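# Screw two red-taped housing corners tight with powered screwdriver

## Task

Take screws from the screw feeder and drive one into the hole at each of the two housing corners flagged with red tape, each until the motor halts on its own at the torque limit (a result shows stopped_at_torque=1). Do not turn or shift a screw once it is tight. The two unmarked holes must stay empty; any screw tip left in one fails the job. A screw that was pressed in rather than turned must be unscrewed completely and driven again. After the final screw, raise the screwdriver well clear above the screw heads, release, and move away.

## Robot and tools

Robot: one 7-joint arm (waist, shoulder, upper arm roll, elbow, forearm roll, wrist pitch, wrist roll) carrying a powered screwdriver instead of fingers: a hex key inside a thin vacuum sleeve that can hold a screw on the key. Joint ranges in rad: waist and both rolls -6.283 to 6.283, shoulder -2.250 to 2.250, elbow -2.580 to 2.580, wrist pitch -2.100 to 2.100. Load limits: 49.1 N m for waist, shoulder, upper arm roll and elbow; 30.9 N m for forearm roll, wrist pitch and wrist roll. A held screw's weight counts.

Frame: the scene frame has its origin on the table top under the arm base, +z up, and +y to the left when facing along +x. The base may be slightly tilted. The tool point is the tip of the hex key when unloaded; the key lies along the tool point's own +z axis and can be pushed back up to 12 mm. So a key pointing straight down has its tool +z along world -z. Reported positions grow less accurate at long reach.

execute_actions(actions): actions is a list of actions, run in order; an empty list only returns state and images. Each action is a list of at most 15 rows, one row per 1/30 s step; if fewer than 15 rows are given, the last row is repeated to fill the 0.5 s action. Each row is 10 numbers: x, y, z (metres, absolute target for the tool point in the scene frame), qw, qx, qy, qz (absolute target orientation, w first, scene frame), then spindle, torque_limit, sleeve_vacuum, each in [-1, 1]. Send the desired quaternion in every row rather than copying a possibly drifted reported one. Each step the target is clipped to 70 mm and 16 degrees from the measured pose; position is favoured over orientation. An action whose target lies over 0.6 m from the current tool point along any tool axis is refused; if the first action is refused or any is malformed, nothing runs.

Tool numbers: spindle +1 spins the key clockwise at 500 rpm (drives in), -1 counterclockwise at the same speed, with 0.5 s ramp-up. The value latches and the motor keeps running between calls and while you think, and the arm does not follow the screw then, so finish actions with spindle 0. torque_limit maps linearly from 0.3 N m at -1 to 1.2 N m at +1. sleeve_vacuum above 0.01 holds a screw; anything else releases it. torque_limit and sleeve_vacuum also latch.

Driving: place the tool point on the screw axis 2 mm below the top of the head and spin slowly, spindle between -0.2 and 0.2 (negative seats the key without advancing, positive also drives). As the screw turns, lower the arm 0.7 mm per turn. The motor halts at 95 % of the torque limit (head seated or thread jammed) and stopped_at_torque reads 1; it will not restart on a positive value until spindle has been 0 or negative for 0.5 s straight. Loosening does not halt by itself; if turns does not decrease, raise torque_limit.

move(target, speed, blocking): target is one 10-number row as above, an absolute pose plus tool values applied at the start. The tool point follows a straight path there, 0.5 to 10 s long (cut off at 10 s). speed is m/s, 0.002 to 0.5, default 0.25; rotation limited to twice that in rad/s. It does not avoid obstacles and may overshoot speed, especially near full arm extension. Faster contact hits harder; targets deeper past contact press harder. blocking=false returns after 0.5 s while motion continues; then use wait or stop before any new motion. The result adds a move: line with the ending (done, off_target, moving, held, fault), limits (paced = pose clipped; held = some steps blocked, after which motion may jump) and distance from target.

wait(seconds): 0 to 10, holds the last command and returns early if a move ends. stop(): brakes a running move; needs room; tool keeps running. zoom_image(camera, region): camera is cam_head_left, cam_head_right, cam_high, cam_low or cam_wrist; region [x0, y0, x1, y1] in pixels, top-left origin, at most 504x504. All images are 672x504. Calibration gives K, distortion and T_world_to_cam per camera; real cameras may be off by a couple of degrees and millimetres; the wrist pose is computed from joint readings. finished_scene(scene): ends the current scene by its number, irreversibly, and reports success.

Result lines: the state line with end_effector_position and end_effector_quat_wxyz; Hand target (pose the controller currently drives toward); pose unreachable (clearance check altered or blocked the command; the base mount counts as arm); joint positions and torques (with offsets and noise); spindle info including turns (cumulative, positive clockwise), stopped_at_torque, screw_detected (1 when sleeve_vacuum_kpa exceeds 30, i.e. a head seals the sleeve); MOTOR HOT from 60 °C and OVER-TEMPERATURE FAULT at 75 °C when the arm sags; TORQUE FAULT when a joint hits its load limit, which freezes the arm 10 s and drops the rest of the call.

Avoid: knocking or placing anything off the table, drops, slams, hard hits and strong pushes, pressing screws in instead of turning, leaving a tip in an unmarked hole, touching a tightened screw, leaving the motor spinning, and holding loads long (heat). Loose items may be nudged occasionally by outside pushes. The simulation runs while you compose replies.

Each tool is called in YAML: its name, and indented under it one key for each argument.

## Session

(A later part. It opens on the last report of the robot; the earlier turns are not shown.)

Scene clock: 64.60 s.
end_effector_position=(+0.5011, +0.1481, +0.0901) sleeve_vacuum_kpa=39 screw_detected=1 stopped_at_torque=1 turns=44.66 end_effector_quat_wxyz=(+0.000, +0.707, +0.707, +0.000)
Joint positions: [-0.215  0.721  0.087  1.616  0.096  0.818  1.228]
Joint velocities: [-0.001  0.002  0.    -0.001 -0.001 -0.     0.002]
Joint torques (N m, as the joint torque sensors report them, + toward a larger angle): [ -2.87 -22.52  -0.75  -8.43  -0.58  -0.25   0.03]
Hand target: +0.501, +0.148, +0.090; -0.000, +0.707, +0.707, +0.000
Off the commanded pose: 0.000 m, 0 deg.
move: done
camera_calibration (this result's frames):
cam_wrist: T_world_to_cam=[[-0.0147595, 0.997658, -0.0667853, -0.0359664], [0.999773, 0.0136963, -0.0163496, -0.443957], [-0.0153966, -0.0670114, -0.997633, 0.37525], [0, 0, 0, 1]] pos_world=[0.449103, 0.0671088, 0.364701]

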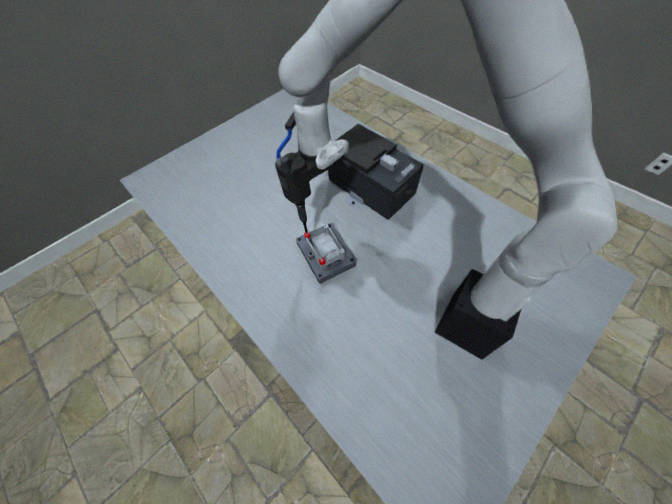

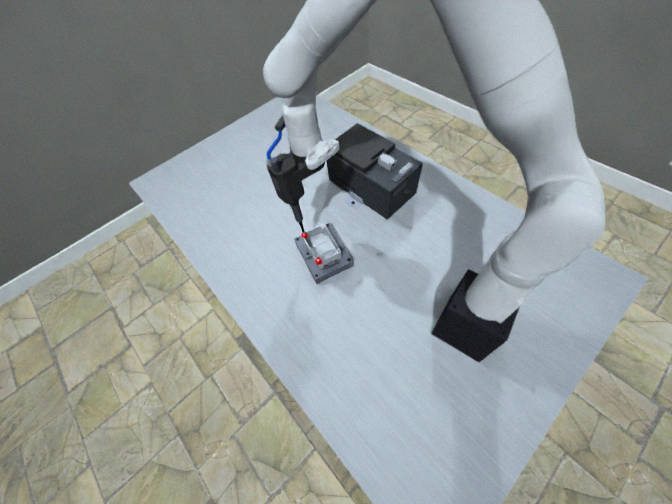

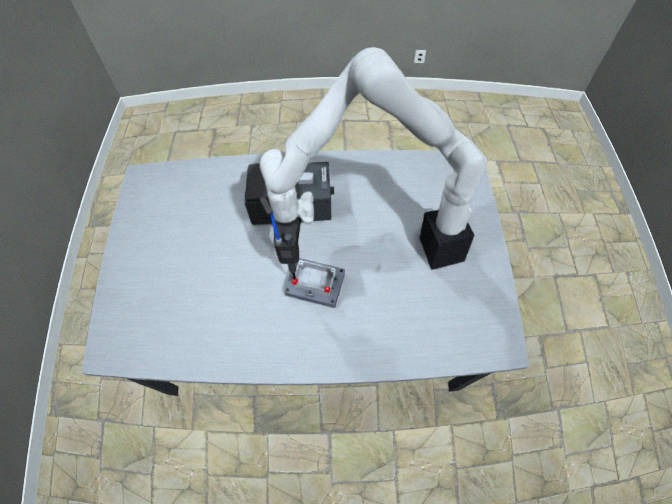

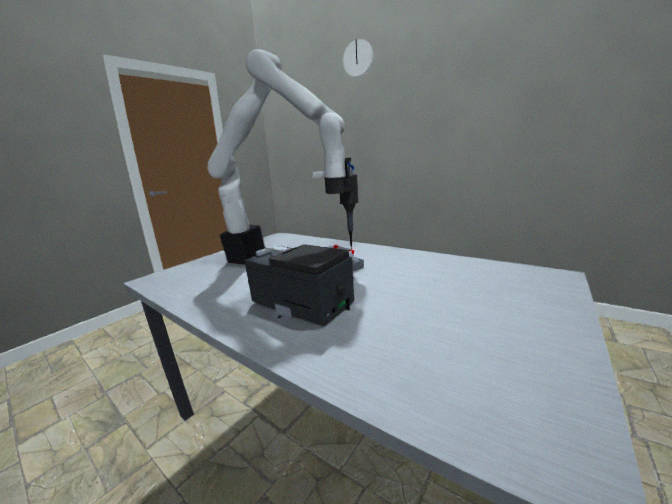

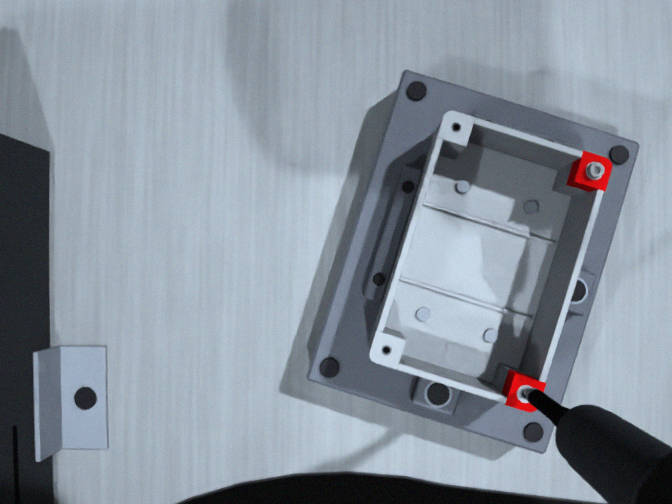

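move:
  target: [0.5016,0.1471,0.090,0,0.7071,0.7071,0,0,0,1]
  speed: 0.01

move:
  target: [0.5016,0.1471,0.084,0,0.7071,0.7071,0,0.3,0,1]
  speed: 0.002

move:
  target: [0.5016,0.1471,0.073,0,0.7071,0.7071,0,0.5,0,1]
  speed: 0.003

execute_actions:
  actions:
    - [[0.5016,0.1471,0.075,0,0.7071,0.7071,0,0,0,0]]

Scene clock: 65.90 s.
end_effector_position=(+0.5016, +0.1471, +0.0900) sleeve_vacuum_kpa=39 screw_detected=1 stopped_at_torque=1 turns=44.66 end_effector_quat_wxyz=(+0.000, +0.707, +0.707, -0.000)
Joint positions: [-0.213  0.721  0.087  1.614  0.096  0.819  1.23 ]
Joint velocities: [ 0.002  0.    -0.001 -0.     0.001 -0.     0.   ]
Joint torques (N m, as the joint torque sensors report them, + toward a larger angle): [ -2.76 -22.32  -0.68  -8.31  -0.62  -0.27   0.02]
Hand target: +0.502, +0.147, +0.090; +0.000, +0.707, +0.707, -0.000
Off the commanded pose: 0.000 m, 0 deg.
move: done
camera_calibration (this result's frames):
cam_wrist: T_world_to_cam=[[-0.0147089, 0.99765, -0.0669213, -0.0350181], [0.999771, 0.0136328, -0.0165097, -0.44445], [-0.0155586, -0.0671488, -0.997622, 0.375177], [0, 0, 0, 1]] pos_world=[0.44967, 0.0661876, 0.364603]

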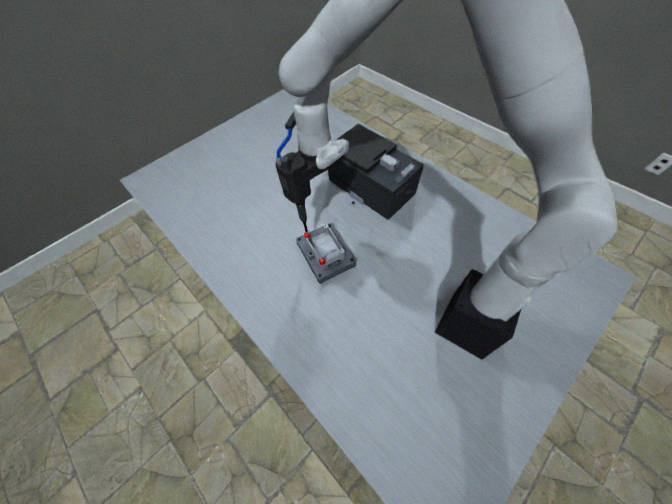

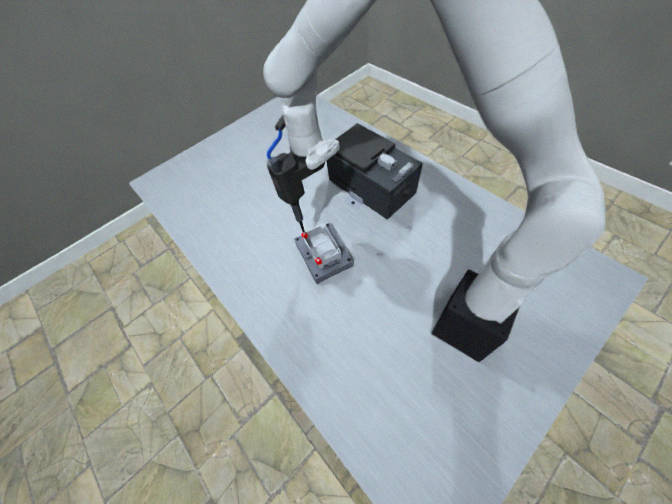

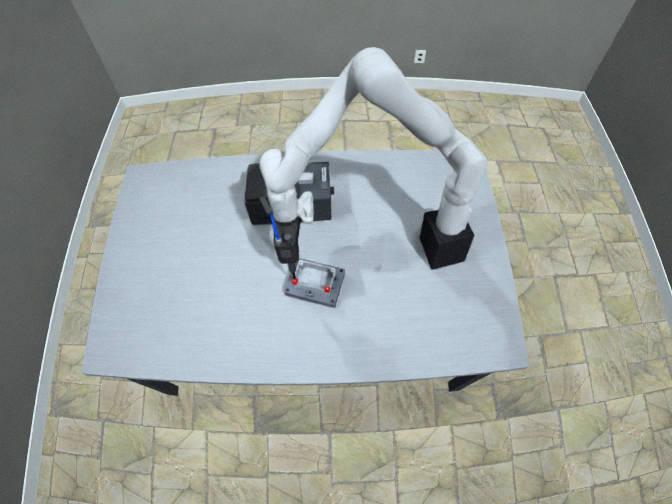

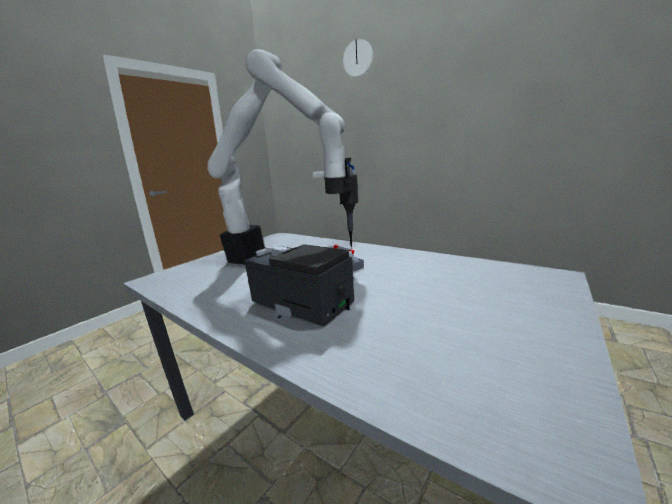

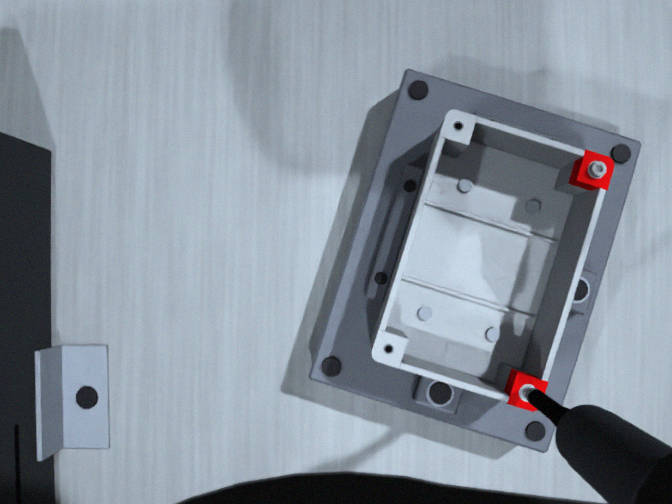

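Scene clock: 69.10 s.
end_effector_position=(+0.5026, +0.1478, +0.0843) sleeve_vacuum_kpa=31 screw_detected=1 stopped_at_torque=0 turns=52.52 end_effector_quat_wxyz=(+0.000, +0.707, +0.707, +0.001)
Joint positions: [-0.212  0.731  0.086  1.618  0.096  0.803  1.23 ]
Joint velocities: [-0.002  0.001  0.    -0.    -0.    -0.     0.002]
Joint torques (N m, as the joint torque sensors report them, + toward a larger angle): [ -2.79 -22.67  -0.47  -7.51  -0.43   0.31   0.19]
Hand target: +0.502, +0.147, +0.084; -0.000, +0.707, +0.707, +0.000
Off the commanded pose: 0.001 m, 0 deg.
move: done
camera_calibration (this result's frames):
cam_wrist: T_world_to_cam=[[-0.0146222, 0.997722, -0.0658544, -0.0362562], [0.999801, 0.0136943, -0.0145194, -0.445734], [-0.0135845, -0.0660536, -0.997724, 0.368437], [0, 0, 0, 1]] pos_world=[0.45012, 0.0666142, 0.358738]

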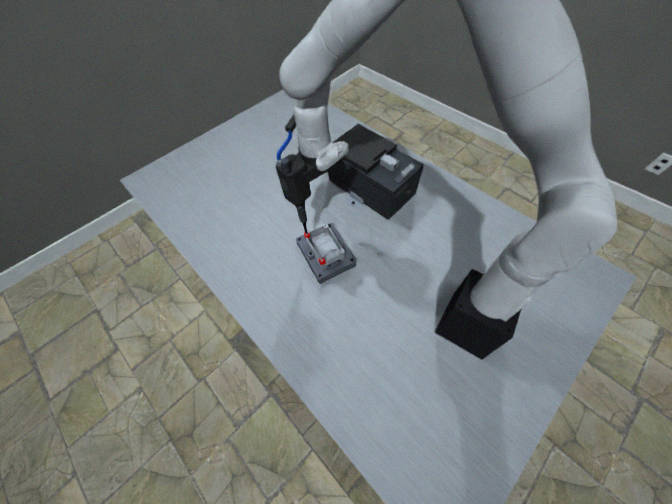

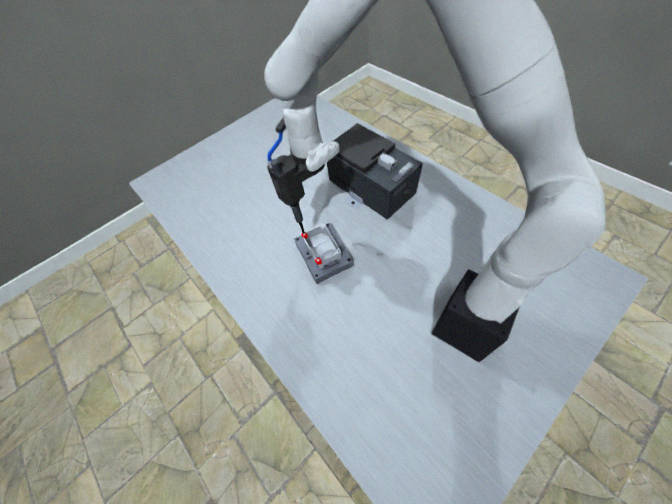

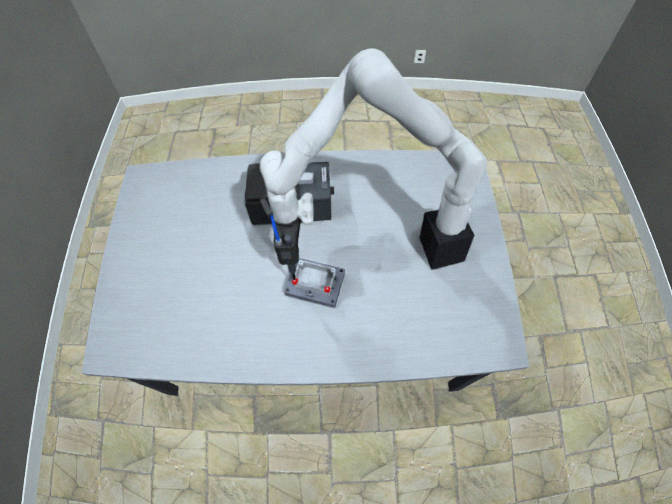

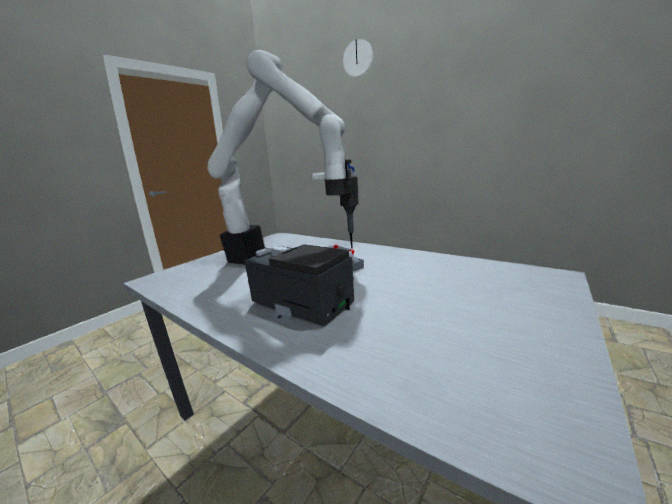

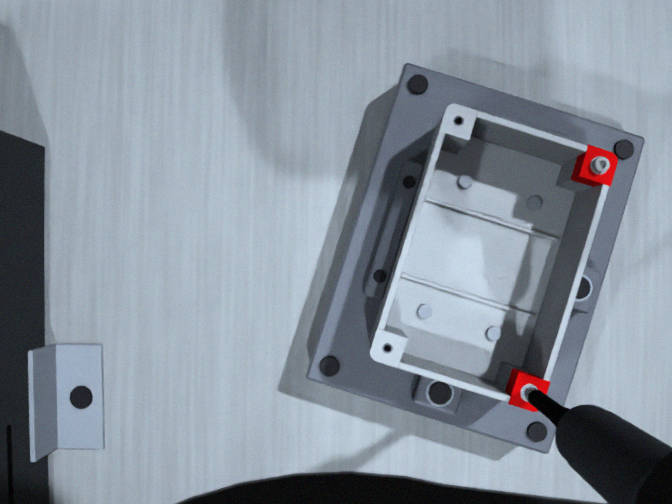

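Scene clock: 73.10 s.
end_effector_position=(+0.5029, +0.1481, +0.0748) sleeve_vacuum_kpa=40 screw_detected=1 stopped_at_torque=1 turns=63.18 end_effector_quat_wxyz=(+0.000, +0.707, +0.707, +0.002)
Joint positions: [-0.21   0.747  0.087  1.625  0.095  0.779  1.23 ]
Joint velocities: [ 0.002  0.     0.001 -0.001 -0.    -0.    -0.   ]
Joint torques (N m, as the joint torque sensors report them, + toward a larger angle): [ -2.52 -20.73  -0.52  -7.33  -0.23  -0.39   0.04]
Hand target: +0.502, +0.147, +0.073; -0.000, +0.707, +0.707, +0.000
Off the commanded pose: 0.002 m, 0 deg.
move: done
camera_calibration (this result's frames):
cam_wrist: T_world_to_cam=[[-0.0146803, 0.997766, -0.0651673, -0.0371253], [0.999816, 0.0138435, -0.0132734, -0.44633], [-0.0123416, -0.0653501, -0.997786, 0.358254], [0, 0, 0, 1]] pos_world=[0.450124, 0.0666331, 0.349117]

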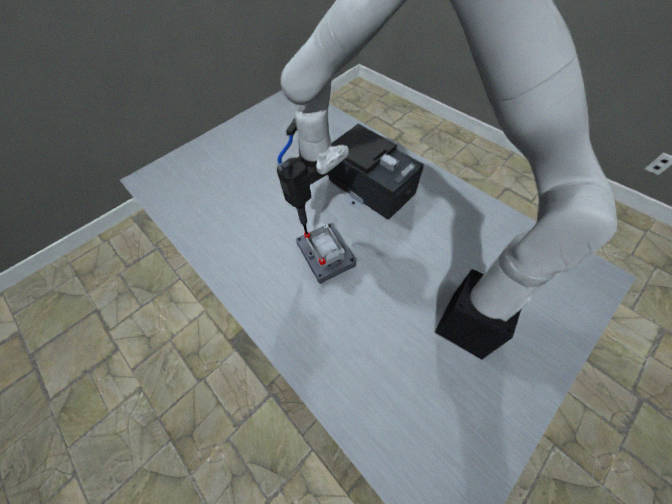

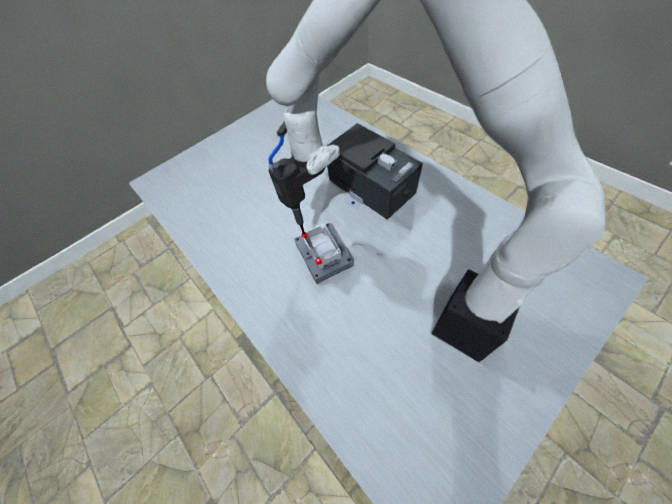

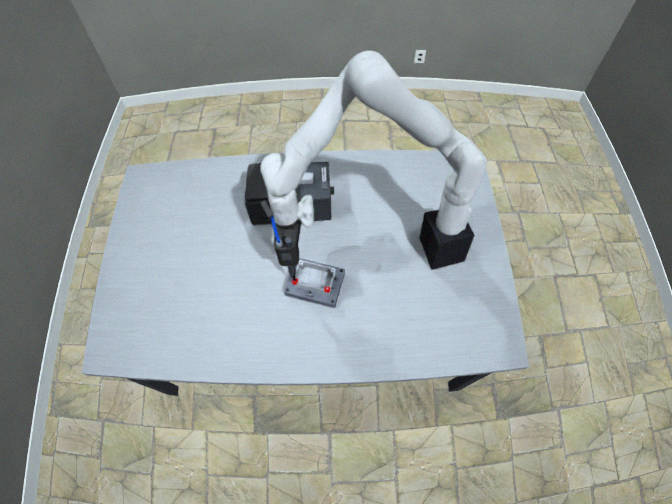

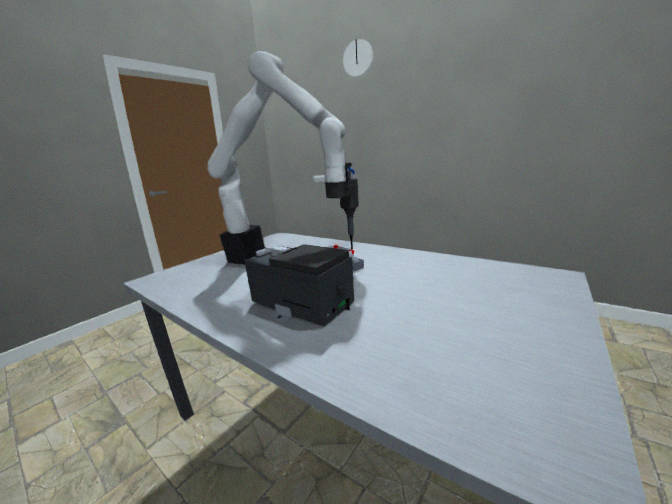

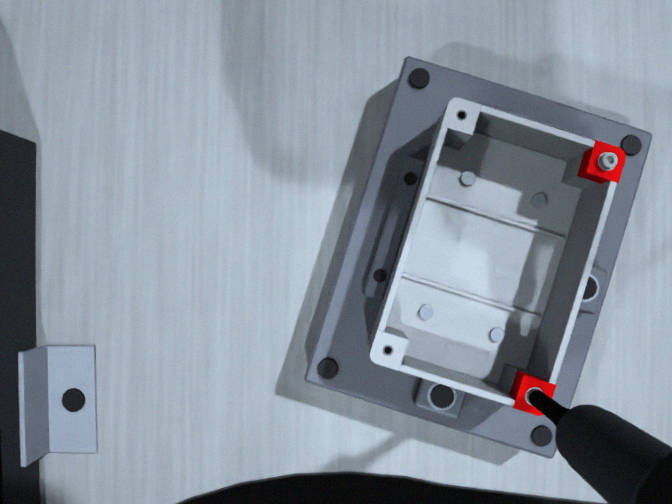

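Scene clock: 73.60 s.
end_effector_position=(+0.5029, +0.1480, +0.0765) sleeve_vacuum_kpa=0 screw_detected=0 stopped_at_torque=1 turns=63.18 end_effector_quat_wxyz=(+0.000, +0.707, +0.707, +0.002)
Joint positions: [-0.211  0.744  0.087  1.624  0.095  0.783  1.23 ]
Joint velocities: [ 0.     0.     0.001 -0.     0.    -0.     0.001]
Joint torques (N m, as the joint torque sensors report them, + toward a larger angle): [ -2.57 -21.07  -0.36  -7.2   -0.41  -0.3    0.08]
Hand target: +0.502, +0.147, +0.075; +0.000, +0.707, +0.707, -0.000
Off the commanded pose: 0.002 m, 0 deg.
camera_calibration (this result's frames):
cam_wrist: T_world_to_cam=[[-0.014632, 0.997759, -0.0652972, -0.0369931], [0.999815, 0.0137833, -0.0134277, -0.446247], [-0.0124976, -0.0654816, -0.997776, 0.360068], [0, 0, 0, 1]] pos_world=[0.450123, 0.0666388, 0.35086]

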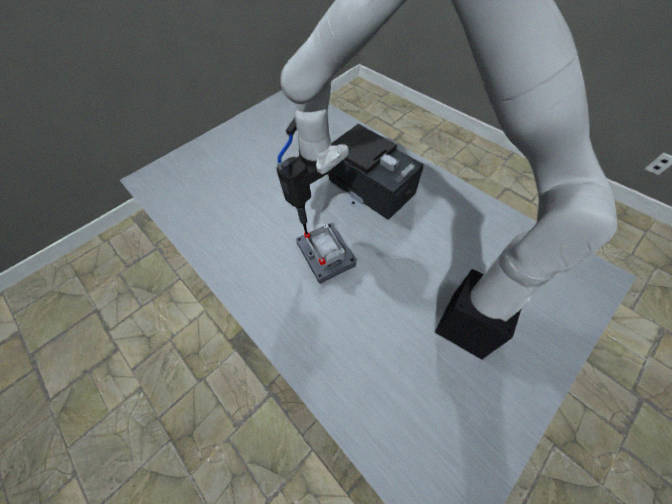

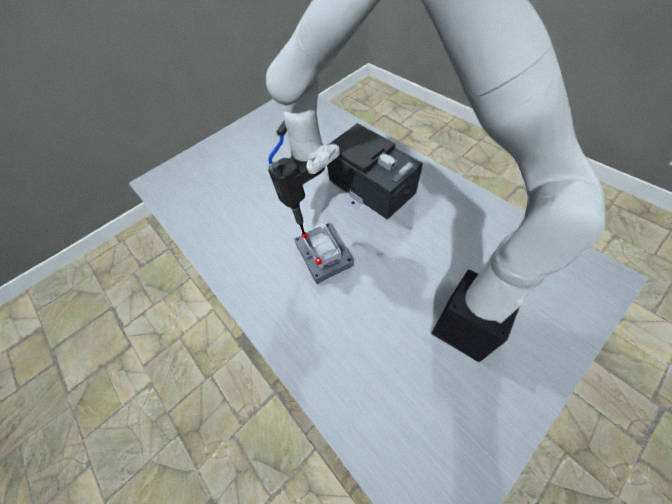

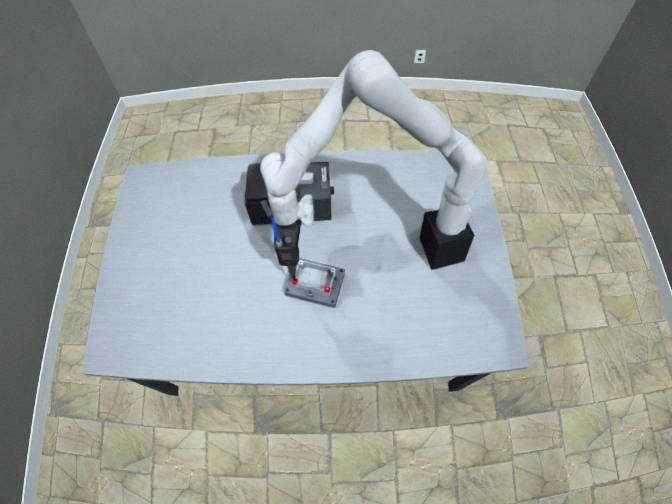

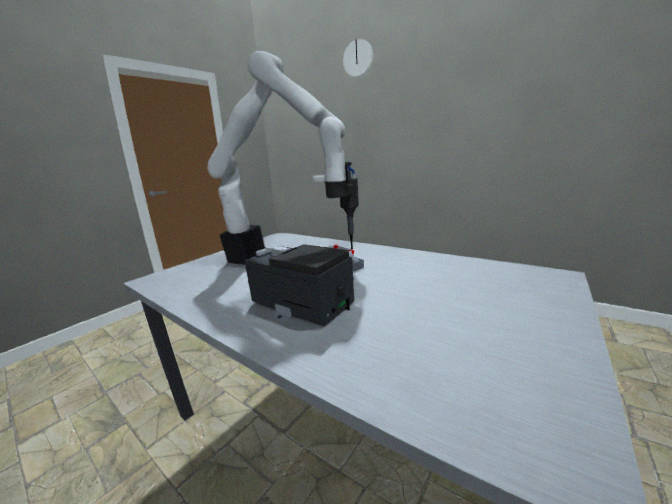

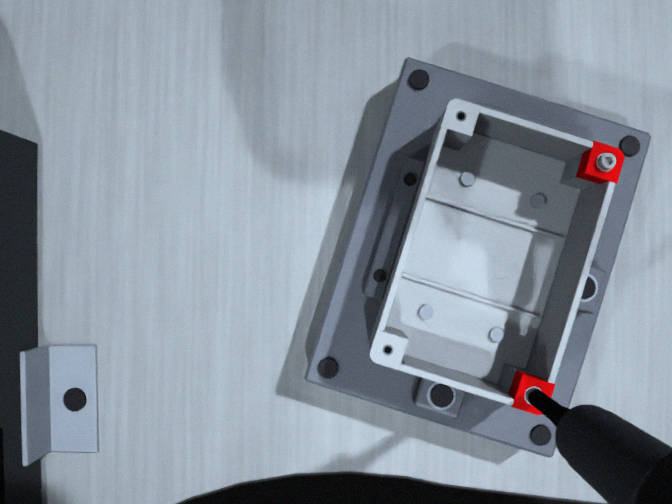

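move:
  target: [0.5022,0.1476,0.2,0,0.7071,0.7071,0,0,0,0]
  speed: 0.1

finished_scene:
  scene: 1

Scene clock: 75.63 s.
end_effector_position=(+0.5021, +0.1473, +0.1999) sleeve_vacuum_kpa=0 screw_detected=0 stopped_at_torque=1 turns=63.18 end_effector_quat_wxyz=(+0.000, +0.707, +0.707, -0.000)
Joint positions: [-0.243  0.572  0.091  1.482  0.088  1.101  1.236]
Joint velocities: [-0.002 -0.     0.001  0.001  0.001  0.    -0.001]
Joint torques (N m, as the joint torque sensors report them, + toward a larger angle): [ -2.72 -21.35  -0.76  -9.92  -0.71  -0.22   0.09]
Hand target: +0.502, +0.147, +0.200; +0.000, +0.707, +0.707, -0.000
Off the commanded pose: 0.000 m, 0 deg.
move: done
camera_calibration (this result's frames):
cam_wrist: T_world_to_cam=[[-0.0141341, 0.997627, -0.0673871, -0.028026], [0.99978, 0.0130549, -0.0164284, -0.443099], [-0.0155097, -0.0676044, -0.997592, 0.484915], [0, 0, 0, 1]] pos_world=[0.450126, 0.0665265, 0.474579]

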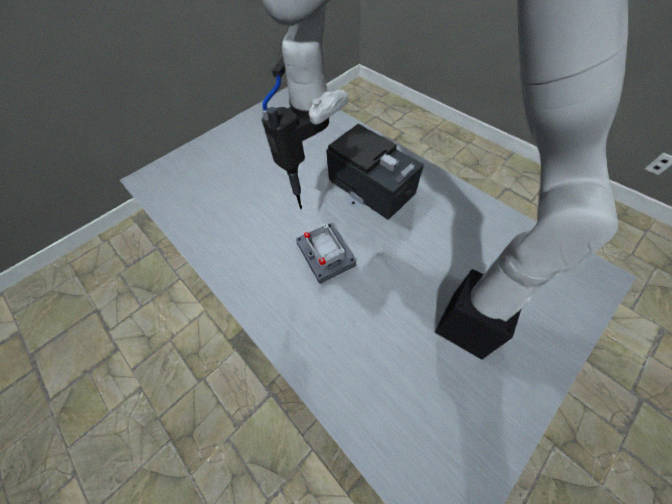

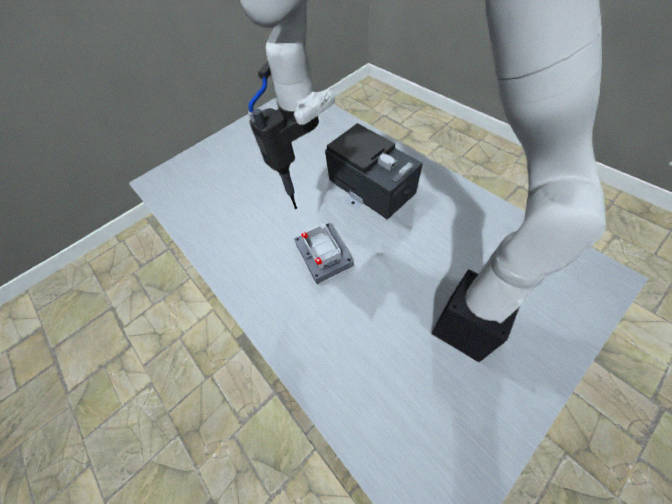

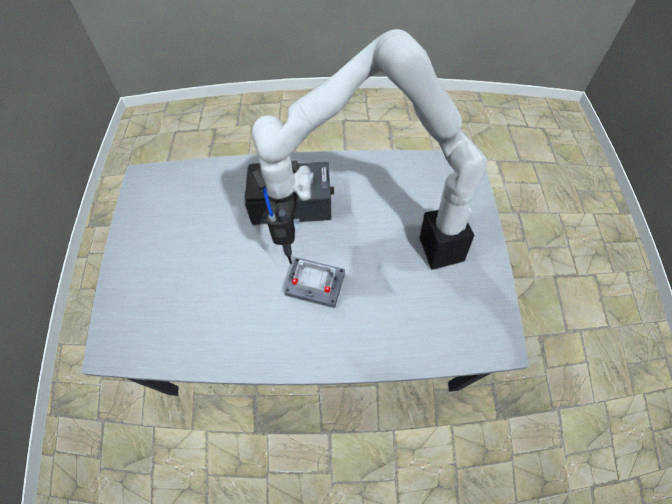

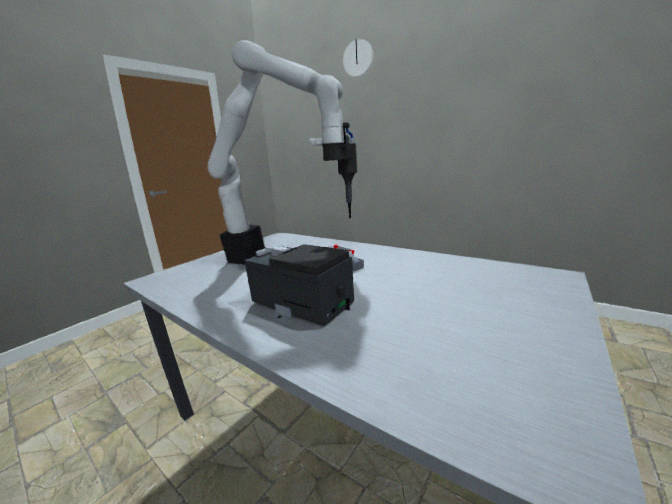

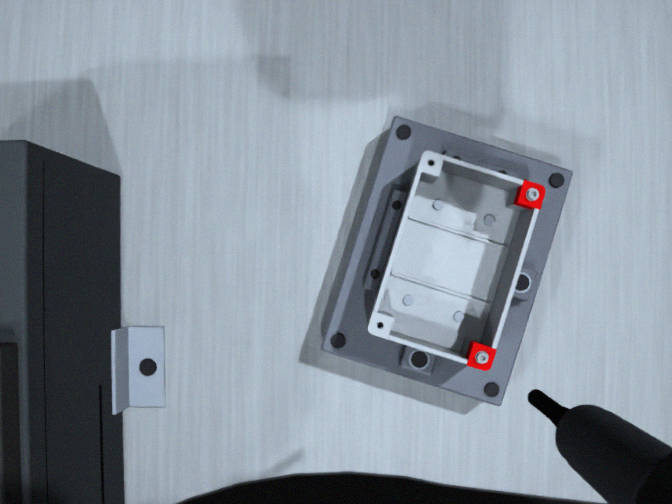

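The scene is finished: the task was done.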